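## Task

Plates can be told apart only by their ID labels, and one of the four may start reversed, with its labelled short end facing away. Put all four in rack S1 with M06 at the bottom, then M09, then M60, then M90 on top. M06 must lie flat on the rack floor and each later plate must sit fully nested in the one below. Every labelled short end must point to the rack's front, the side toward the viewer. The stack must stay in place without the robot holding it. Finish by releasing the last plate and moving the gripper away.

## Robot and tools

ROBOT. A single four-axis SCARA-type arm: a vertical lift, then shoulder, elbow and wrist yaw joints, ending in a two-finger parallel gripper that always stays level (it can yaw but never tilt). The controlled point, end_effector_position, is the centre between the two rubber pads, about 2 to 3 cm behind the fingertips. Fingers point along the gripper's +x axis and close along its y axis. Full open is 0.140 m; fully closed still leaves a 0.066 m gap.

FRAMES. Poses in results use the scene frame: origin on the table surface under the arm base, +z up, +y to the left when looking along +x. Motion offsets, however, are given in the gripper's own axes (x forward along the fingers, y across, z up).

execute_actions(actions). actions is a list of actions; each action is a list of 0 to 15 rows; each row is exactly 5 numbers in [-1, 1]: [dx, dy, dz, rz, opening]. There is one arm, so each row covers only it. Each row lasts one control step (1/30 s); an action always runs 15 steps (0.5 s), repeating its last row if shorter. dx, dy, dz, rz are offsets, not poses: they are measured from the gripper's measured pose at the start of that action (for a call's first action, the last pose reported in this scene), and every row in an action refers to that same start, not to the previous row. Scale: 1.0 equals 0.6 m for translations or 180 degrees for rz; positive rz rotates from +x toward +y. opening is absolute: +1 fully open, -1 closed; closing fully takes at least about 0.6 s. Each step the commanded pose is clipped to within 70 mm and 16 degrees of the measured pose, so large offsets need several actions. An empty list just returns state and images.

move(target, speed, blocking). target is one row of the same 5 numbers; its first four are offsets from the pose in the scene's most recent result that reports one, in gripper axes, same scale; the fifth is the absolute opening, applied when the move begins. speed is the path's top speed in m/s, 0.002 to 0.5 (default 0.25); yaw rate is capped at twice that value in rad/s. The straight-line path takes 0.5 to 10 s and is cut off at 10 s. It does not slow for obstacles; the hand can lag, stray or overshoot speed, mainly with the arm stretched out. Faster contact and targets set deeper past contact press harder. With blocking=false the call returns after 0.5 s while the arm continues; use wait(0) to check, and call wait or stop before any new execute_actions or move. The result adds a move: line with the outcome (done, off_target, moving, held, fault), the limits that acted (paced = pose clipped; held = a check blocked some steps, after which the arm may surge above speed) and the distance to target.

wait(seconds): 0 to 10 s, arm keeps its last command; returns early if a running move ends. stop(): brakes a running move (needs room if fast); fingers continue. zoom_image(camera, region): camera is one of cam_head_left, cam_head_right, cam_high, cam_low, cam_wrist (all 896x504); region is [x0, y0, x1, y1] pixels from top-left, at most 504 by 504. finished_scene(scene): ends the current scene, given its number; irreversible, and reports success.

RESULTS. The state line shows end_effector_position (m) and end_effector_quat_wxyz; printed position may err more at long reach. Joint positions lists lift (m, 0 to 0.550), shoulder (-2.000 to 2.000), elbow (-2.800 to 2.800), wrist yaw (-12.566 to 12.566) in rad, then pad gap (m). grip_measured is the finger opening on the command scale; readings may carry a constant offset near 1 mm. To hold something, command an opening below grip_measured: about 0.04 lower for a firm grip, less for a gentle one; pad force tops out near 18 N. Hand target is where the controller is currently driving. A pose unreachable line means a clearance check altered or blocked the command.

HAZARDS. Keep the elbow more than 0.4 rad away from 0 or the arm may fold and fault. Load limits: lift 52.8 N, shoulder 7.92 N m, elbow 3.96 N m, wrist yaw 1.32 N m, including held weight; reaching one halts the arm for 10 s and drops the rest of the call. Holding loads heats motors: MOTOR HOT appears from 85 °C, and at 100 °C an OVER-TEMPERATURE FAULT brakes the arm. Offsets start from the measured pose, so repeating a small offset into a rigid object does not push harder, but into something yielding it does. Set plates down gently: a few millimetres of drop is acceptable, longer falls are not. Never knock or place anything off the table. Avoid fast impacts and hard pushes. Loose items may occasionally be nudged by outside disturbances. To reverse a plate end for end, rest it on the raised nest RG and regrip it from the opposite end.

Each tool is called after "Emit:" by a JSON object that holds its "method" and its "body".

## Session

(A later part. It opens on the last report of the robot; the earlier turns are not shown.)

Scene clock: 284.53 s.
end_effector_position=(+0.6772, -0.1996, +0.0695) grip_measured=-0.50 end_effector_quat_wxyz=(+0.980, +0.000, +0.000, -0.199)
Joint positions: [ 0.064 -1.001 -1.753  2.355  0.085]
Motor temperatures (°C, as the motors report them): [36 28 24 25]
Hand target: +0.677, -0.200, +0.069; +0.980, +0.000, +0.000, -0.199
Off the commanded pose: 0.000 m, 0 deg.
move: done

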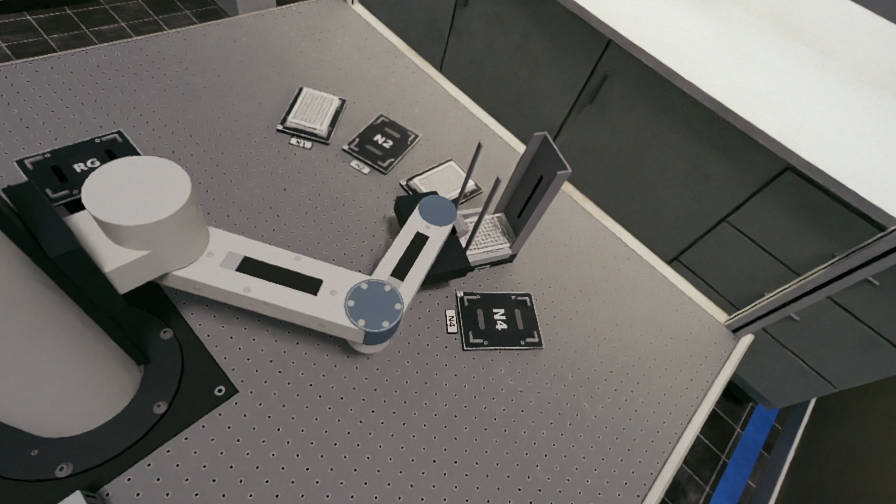

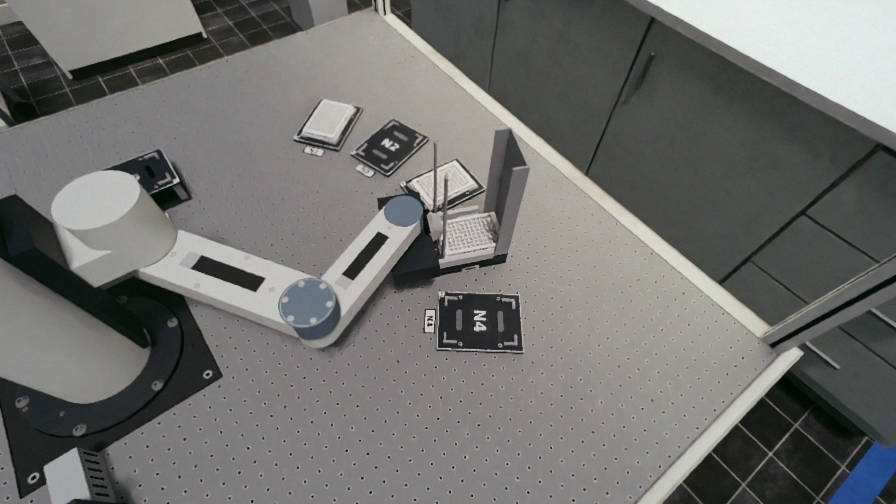

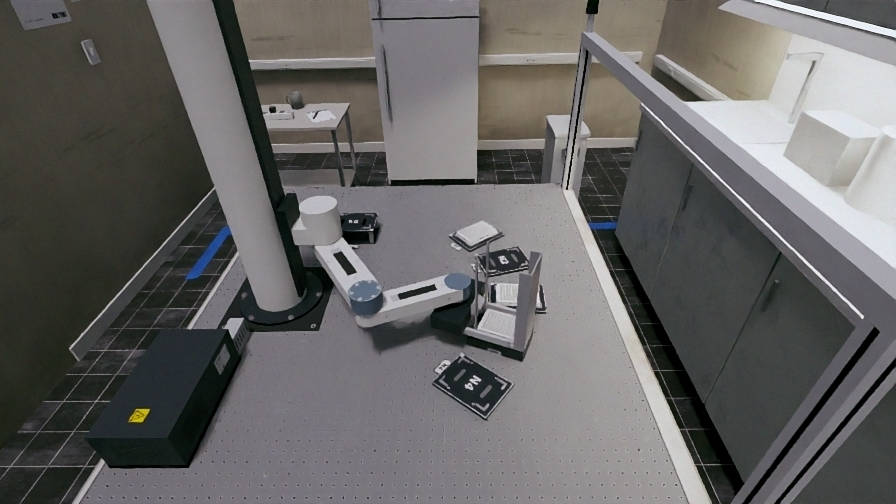

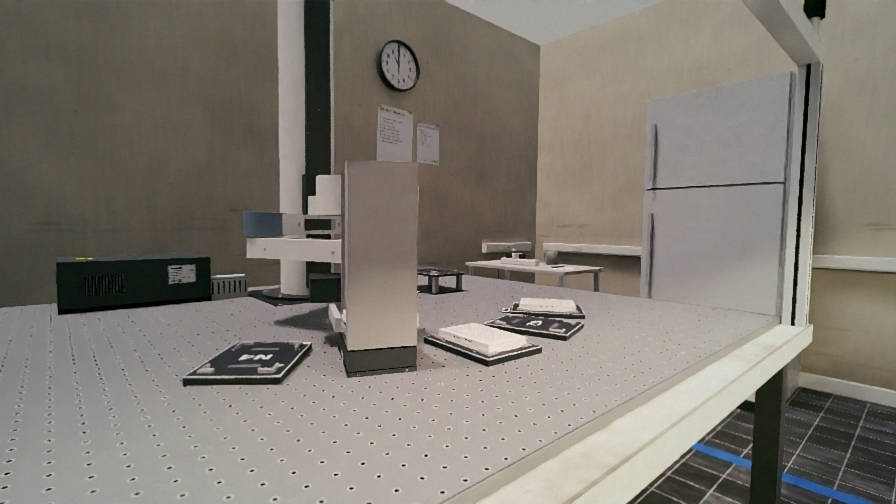

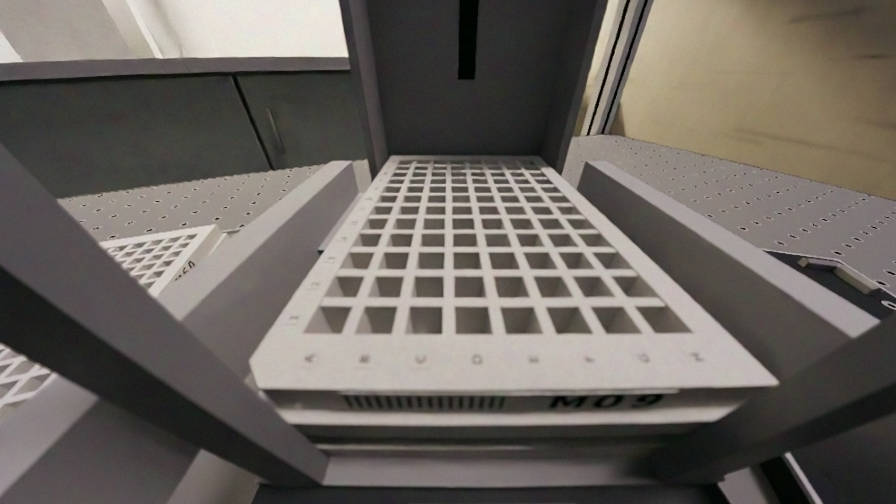

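Emit:
{"method": "execute_actions", "body": {"actions": [[[0,0,0,0,-0.48],[0,0,0,0,-0.44],[0,0,0,0,-0.3],[0,0,0,0,0.3]]]}}

Emit:
{"method": "move", "body": {"target": [-0.233,0,0.007,0,0.3], "speed": 0.35}}

Emit:
{"method": "move", "body": {"target": [-0.02,0.245,-0.04,0.122,0.3], "speed": 0.35}}

Scene clock: 292.17 s.
end_effector_position=(+0.6772, -0.1996, +0.0695) grip_measured=+0.30 end_effector_quat_wxyz=(+0.980, +0.000, +0.000, -0.199)
Joint positions: [ 0.064 -1.001 -1.753  2.355  0.114]
Motor temperatures (°C, as the motors report them): [36 28 24 25]
Hand target: +0.677, -0.200, +0.069; +0.980, +0.000, +0.000, -0.199
Off the commanded pose: 0.000 m, 0 deg.

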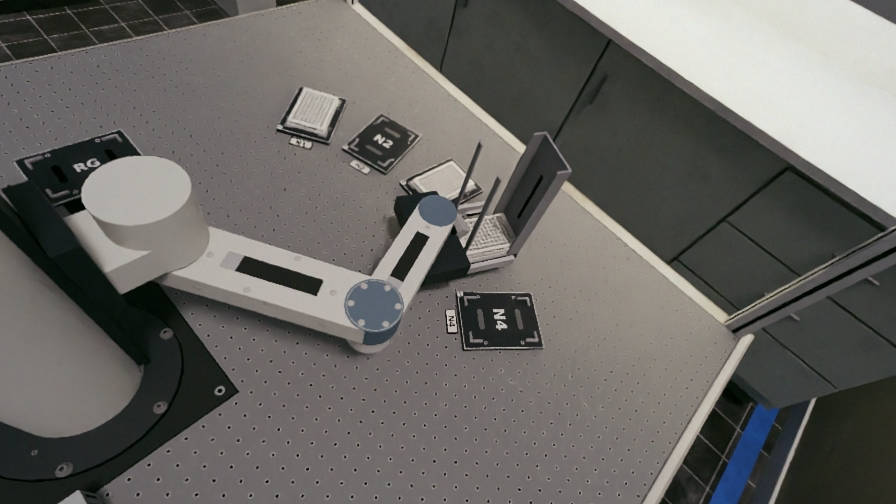

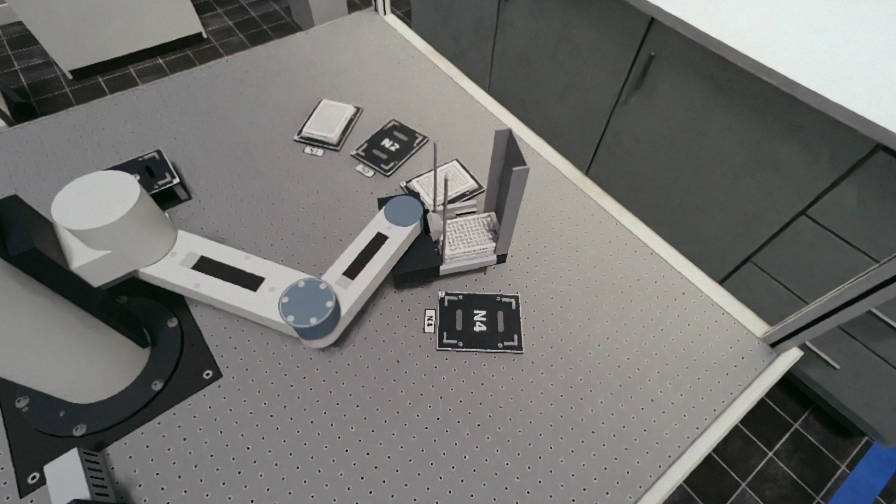

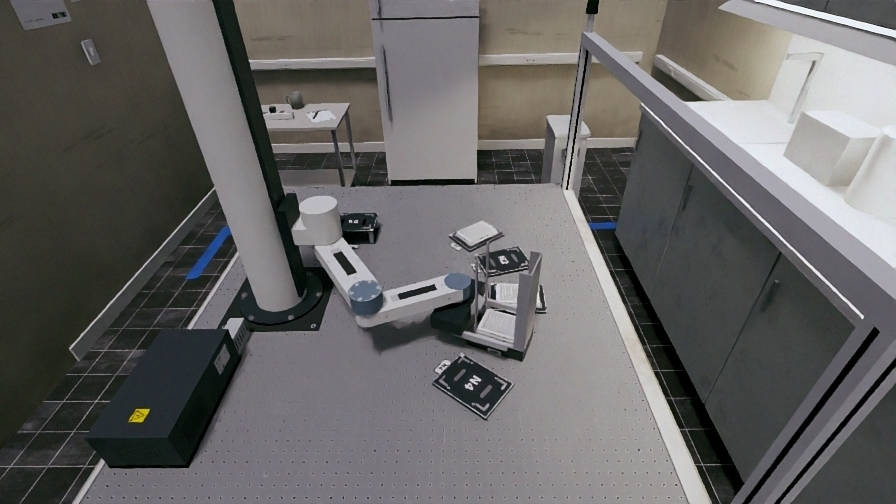

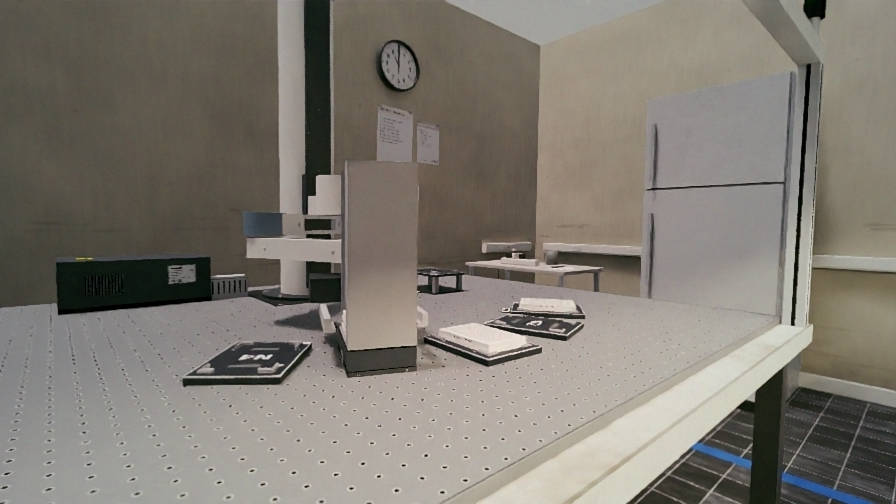

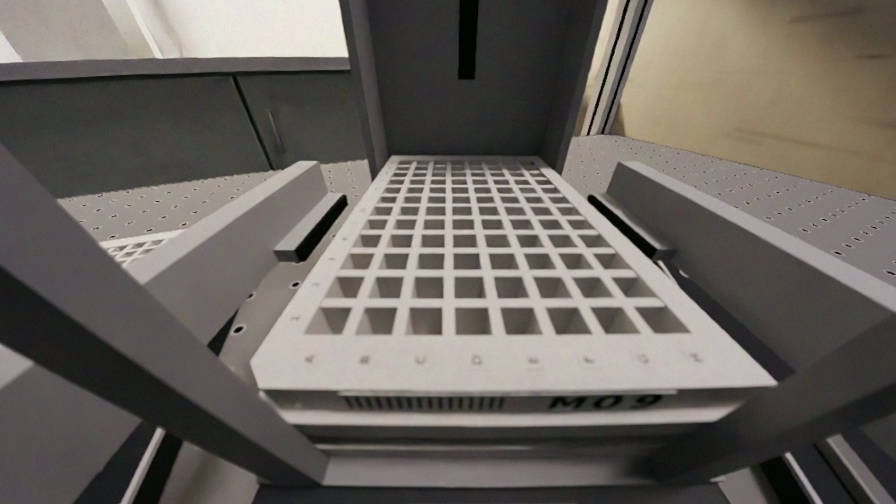

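Scene clock: 293.03 s.
end_effector_position=(+0.5484, -0.1450, +0.0736) grip_measured=+0.30 end_effector_quat_wxyz=(+0.980, +0.000, +0.000, -0.198)
Joint positions: [ 0.069 -1.272 -1.04   1.913  0.114]
Motor temperatures (°C, as the motors report them): [36 28 24 25]
Hand target: +0.548, -0.145, +0.074; +0.980, +0.000, +0.000, -0.199
Off the commanded pose: 0.000 m, 0 deg.
move: done

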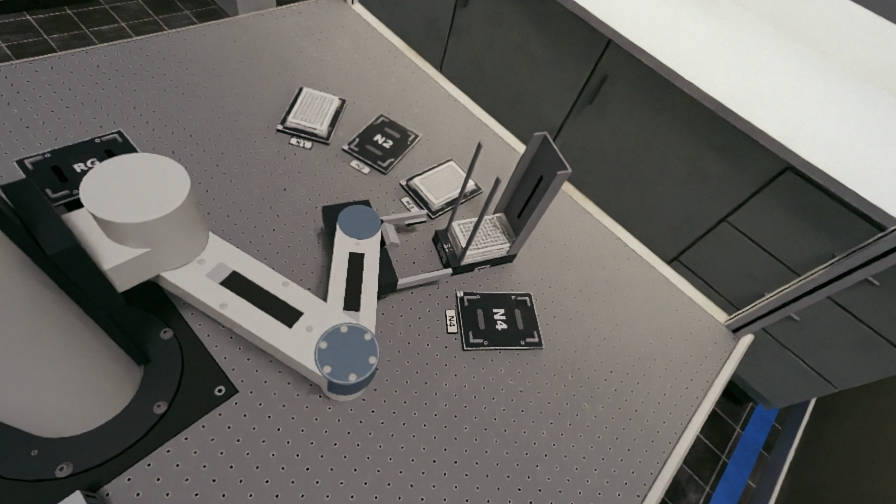

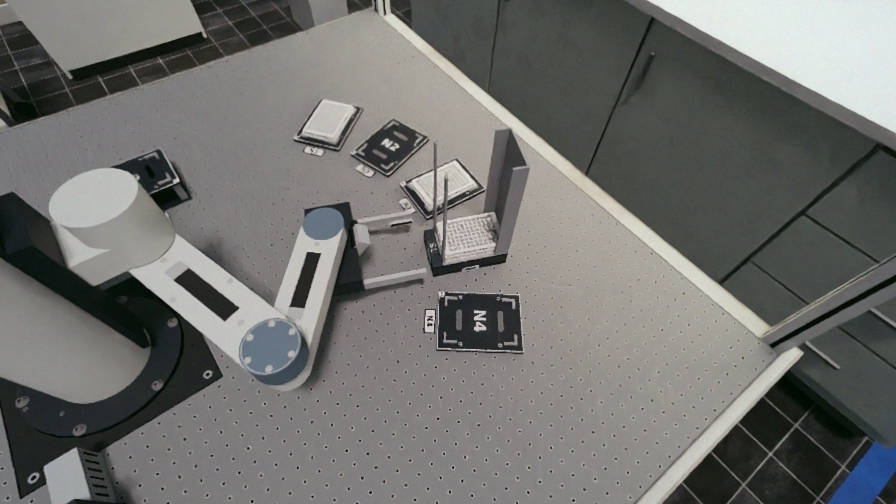

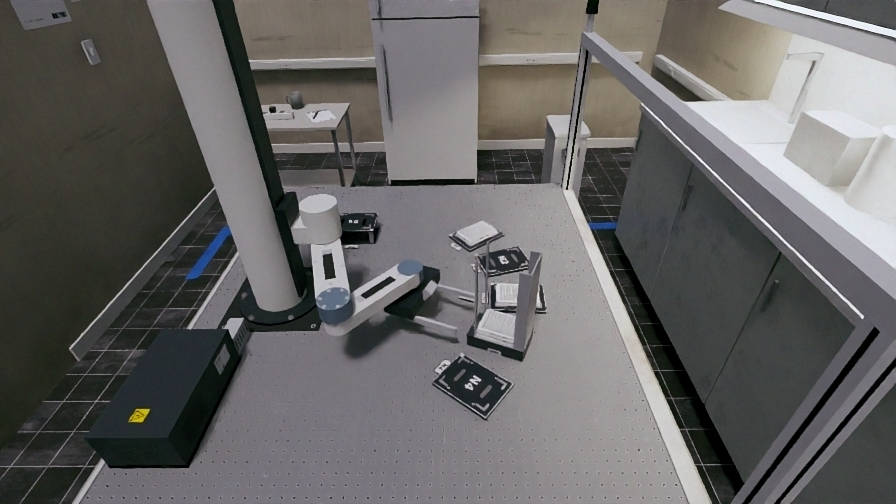

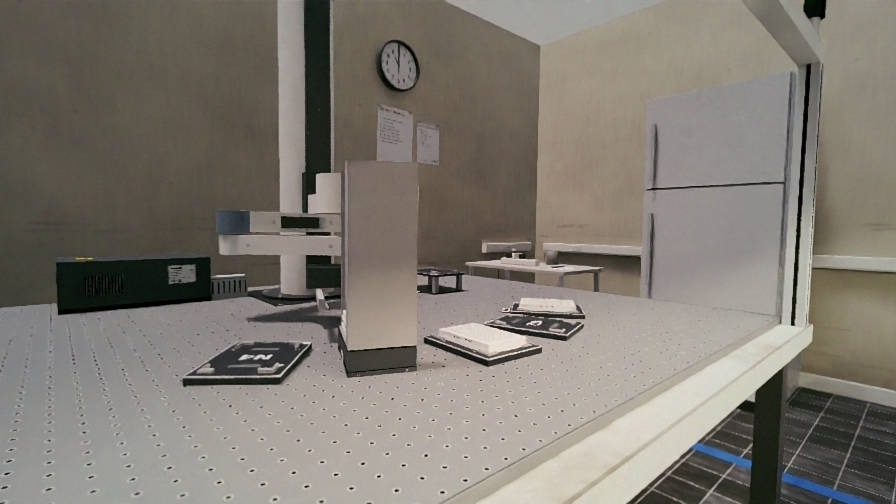

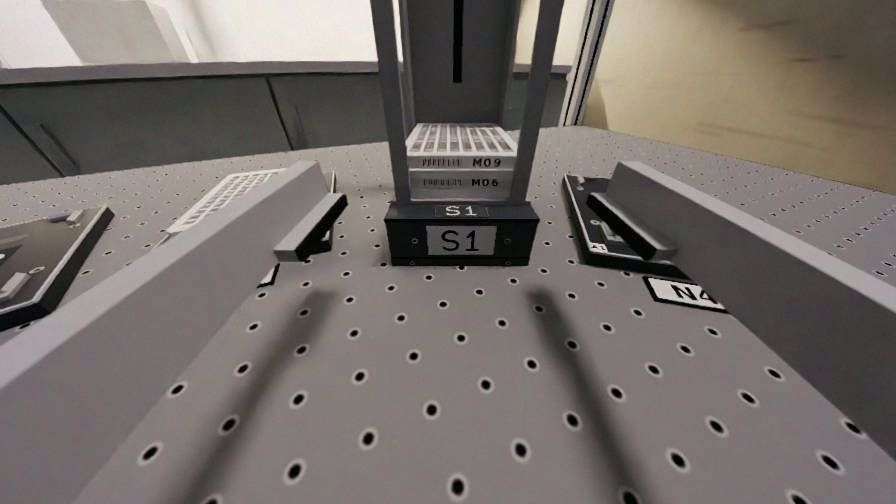

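Scene clock: 294.00 s.
end_effector_position=(+0.5946, -0.0049, +0.0496) grip_measured=+0.30 end_effector_quat_wxyz=(+1.000, +0.000, +0.000, -0.008)
Joint positions: [ 0.045 -0.896 -1.126  2.006  0.114]
Motor temperatures (°C, as the motors report them): [36 28 24 25]
Hand target: +0.595, -0.005, +0.050; +1.000, +0.000, +0.000, -0.008
Off the commanded pose: 0.000 m, 0 deg.
move: done

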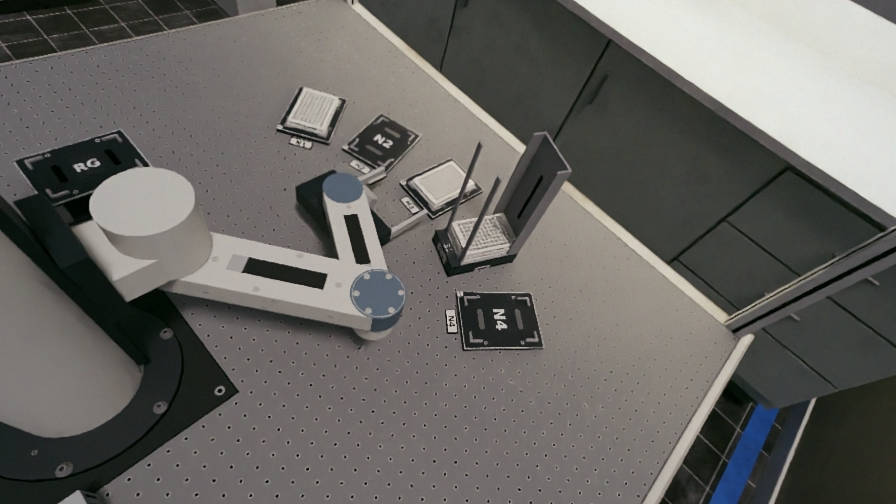

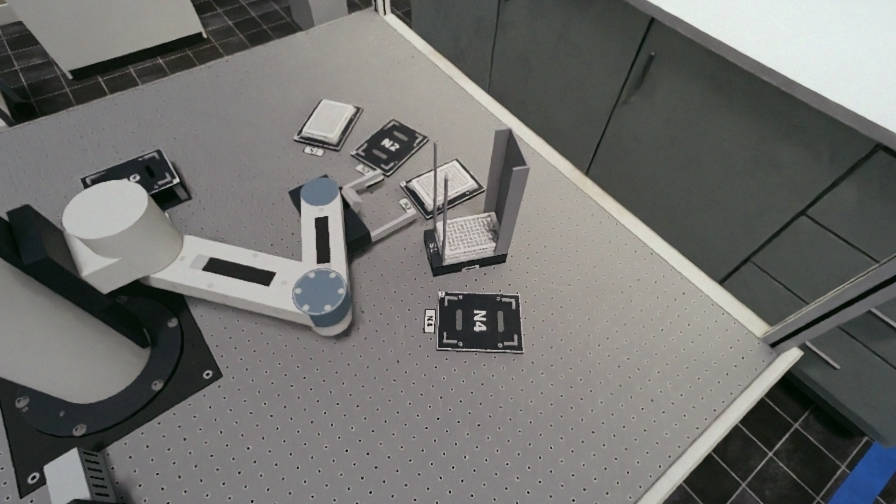

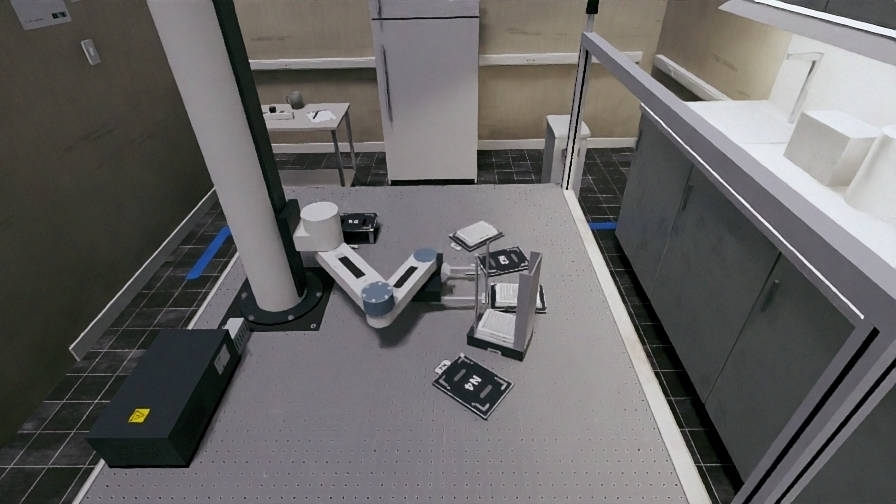

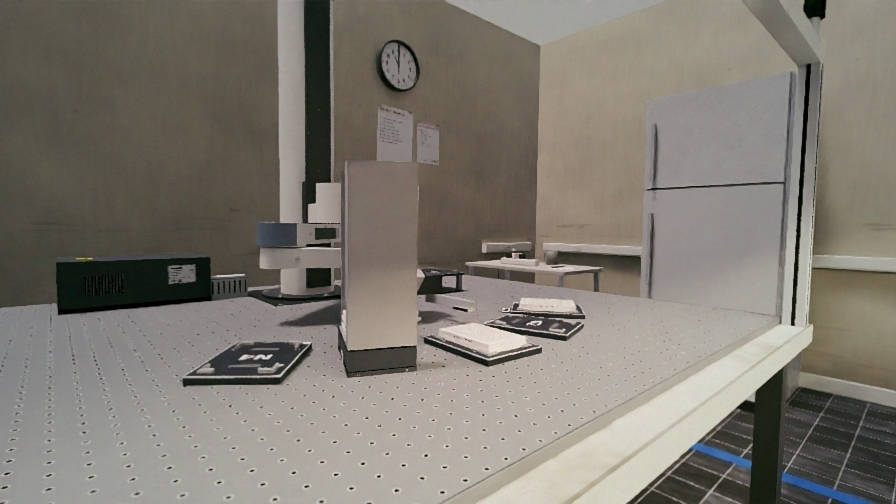

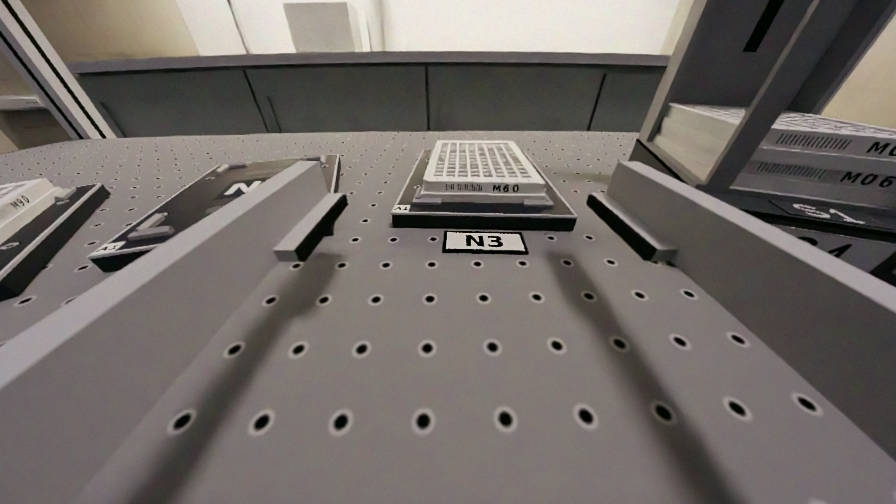

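Emit:
{"method": "zoom_image", "body": {"camera": "cam_wrist", "region": [380,120,600,244]}}

Region (380, 120, 600, 244) of cam_wrist's 896x504 image, scaled by 2.291, with more detail than that image has; it fills the top 284 rows of this view, and the rest is white.

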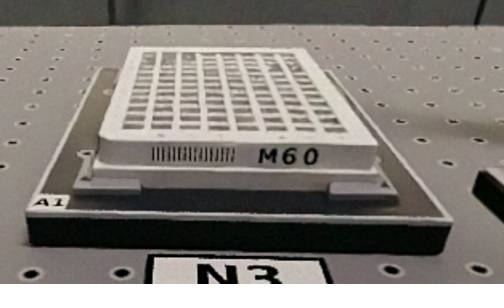

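Emit:
{"method": "move", "body": {"target": [0.24,-0.029,-0.004,-0.0155,0], "speed": 0.2}}

Scene clock: 305.50 s.
end_effector_position=(+0.7384, -0.0247, +0.0473) grip_measured=+0.00 end_effector_quat_wxyz=(+0.999, +0.000, +0.000, -0.032)
Joint positions: [ 0.042 -0.602 -1.902  2.439  0.103]
Motor temperatures (°C, as the motors report them): [36 28 24 25]
Hand target: +0.738, -0.025, +0.047; +0.999, +0.000, +0.000, -0.032
Off the commanded pose: 0.000 m, 0 deg.
move: done

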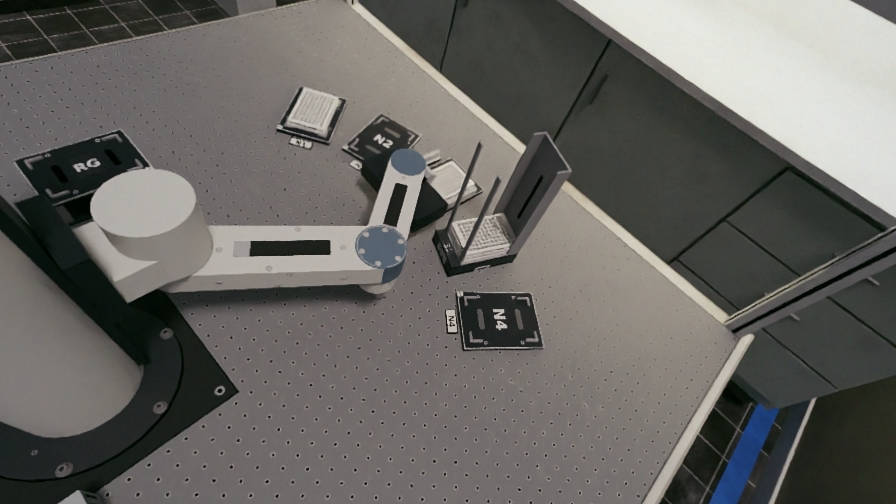

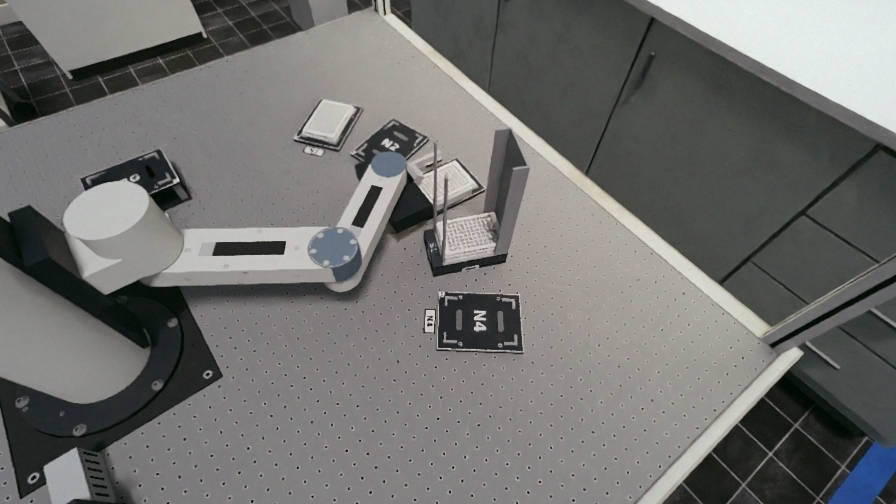

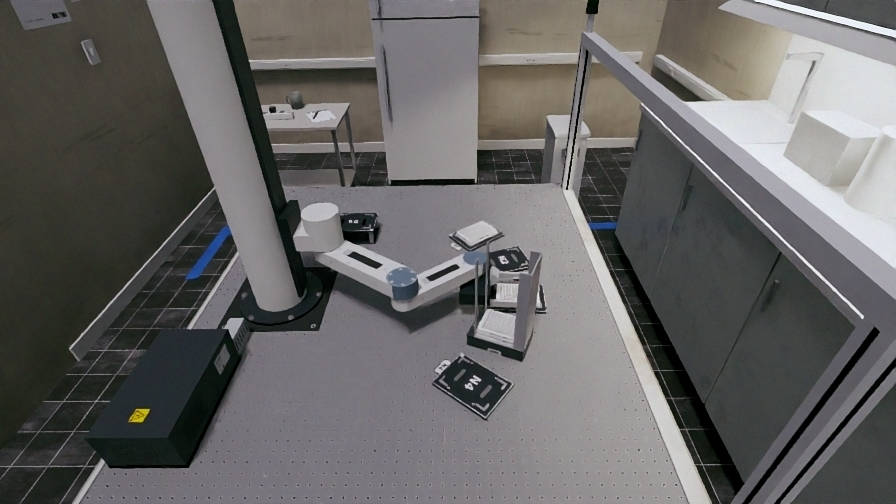

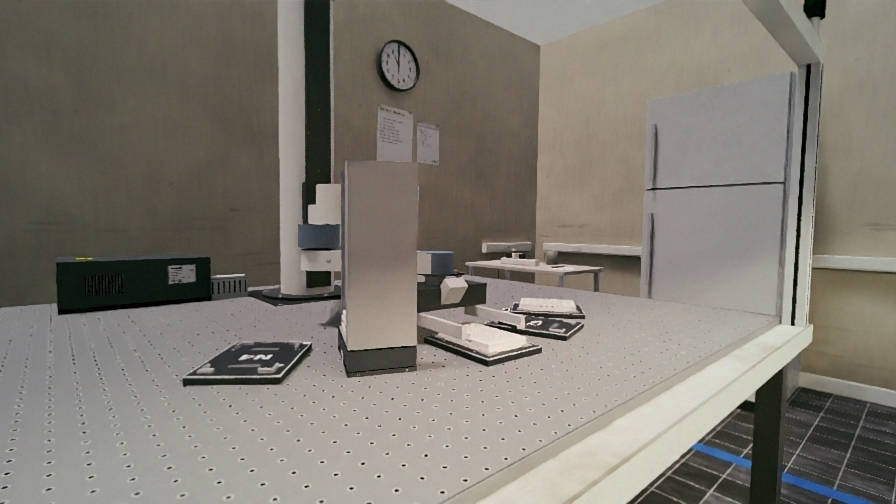

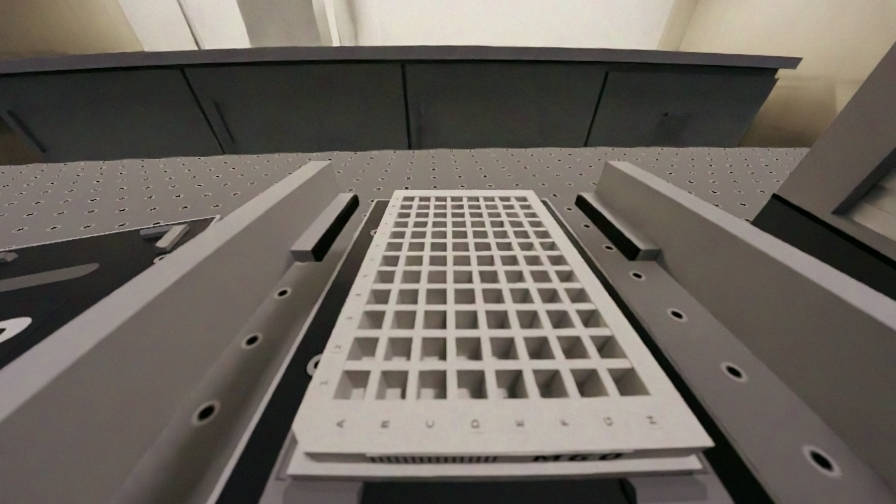

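Emit:
{"method": "move", "body": {"target": [-0.0027,-0.0008,-0.0323,0.0025,-0.2], "speed": 0.06}}

Scene clock: 311.67 s.
end_effector_position=(+0.7367, -0.0251, +0.0278) grip_measured=-0.20 end_effector_quat_wxyz=(+1.000, +0.000, +0.000, -0.029)
Joint positions: [ 0.023 -0.61  -1.891  2.444  0.096]
Motor temperatures (°C, as the motors report them): [36 28 24 25]
Hand target: +0.737, -0.025, +0.028; +1.000, +0.000, +0.000, -0.028
Off the commanded pose: 0.000 m, 0 deg.
move: done

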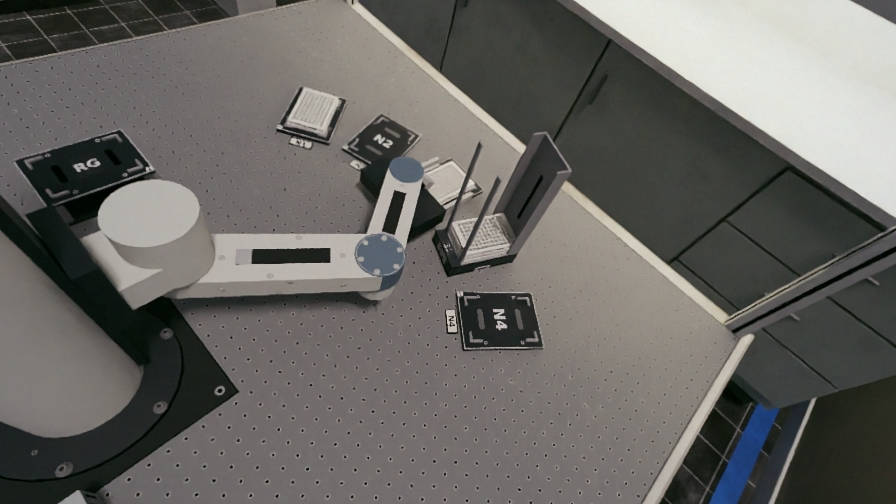

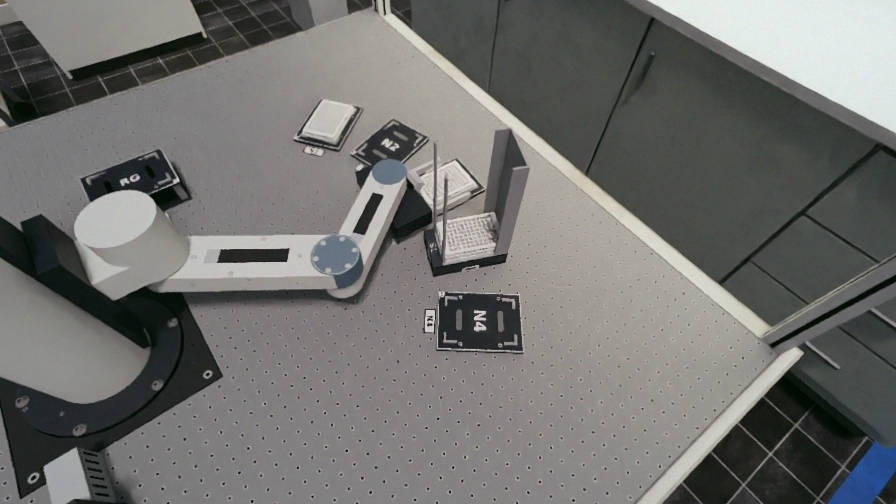

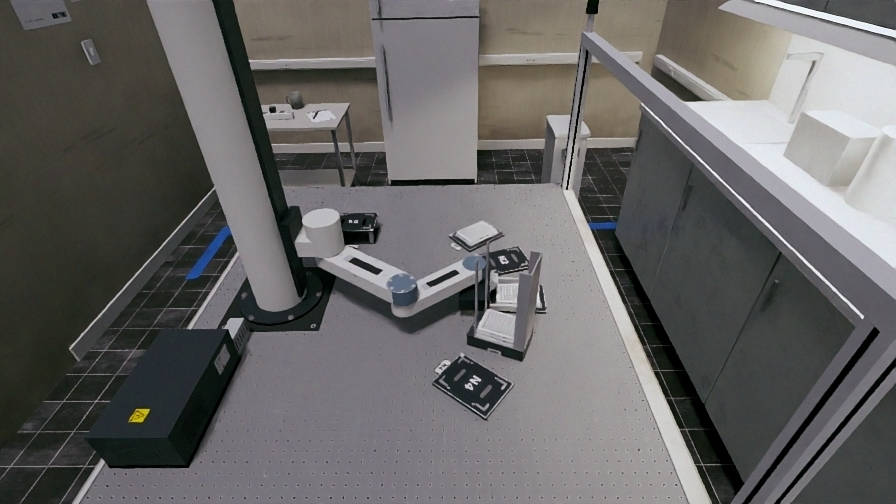

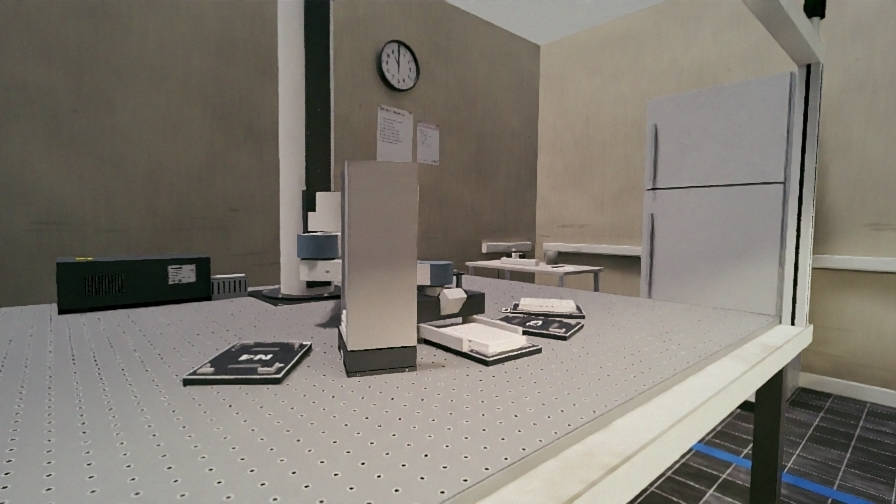

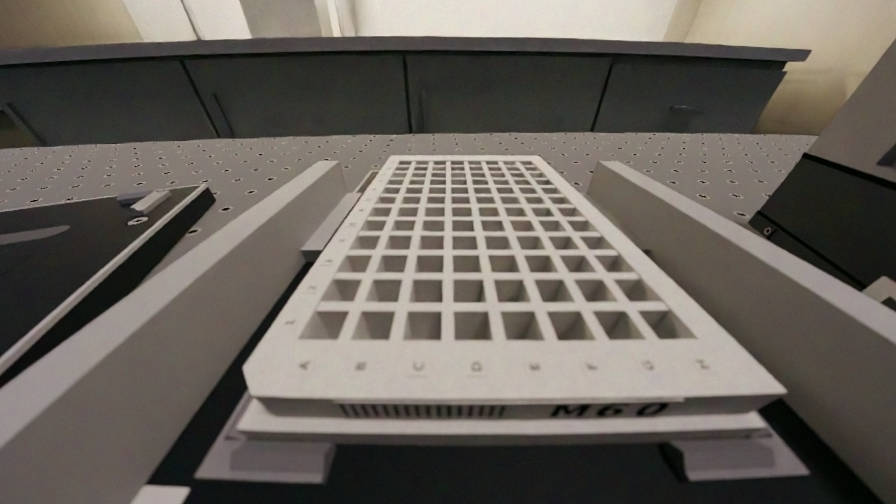

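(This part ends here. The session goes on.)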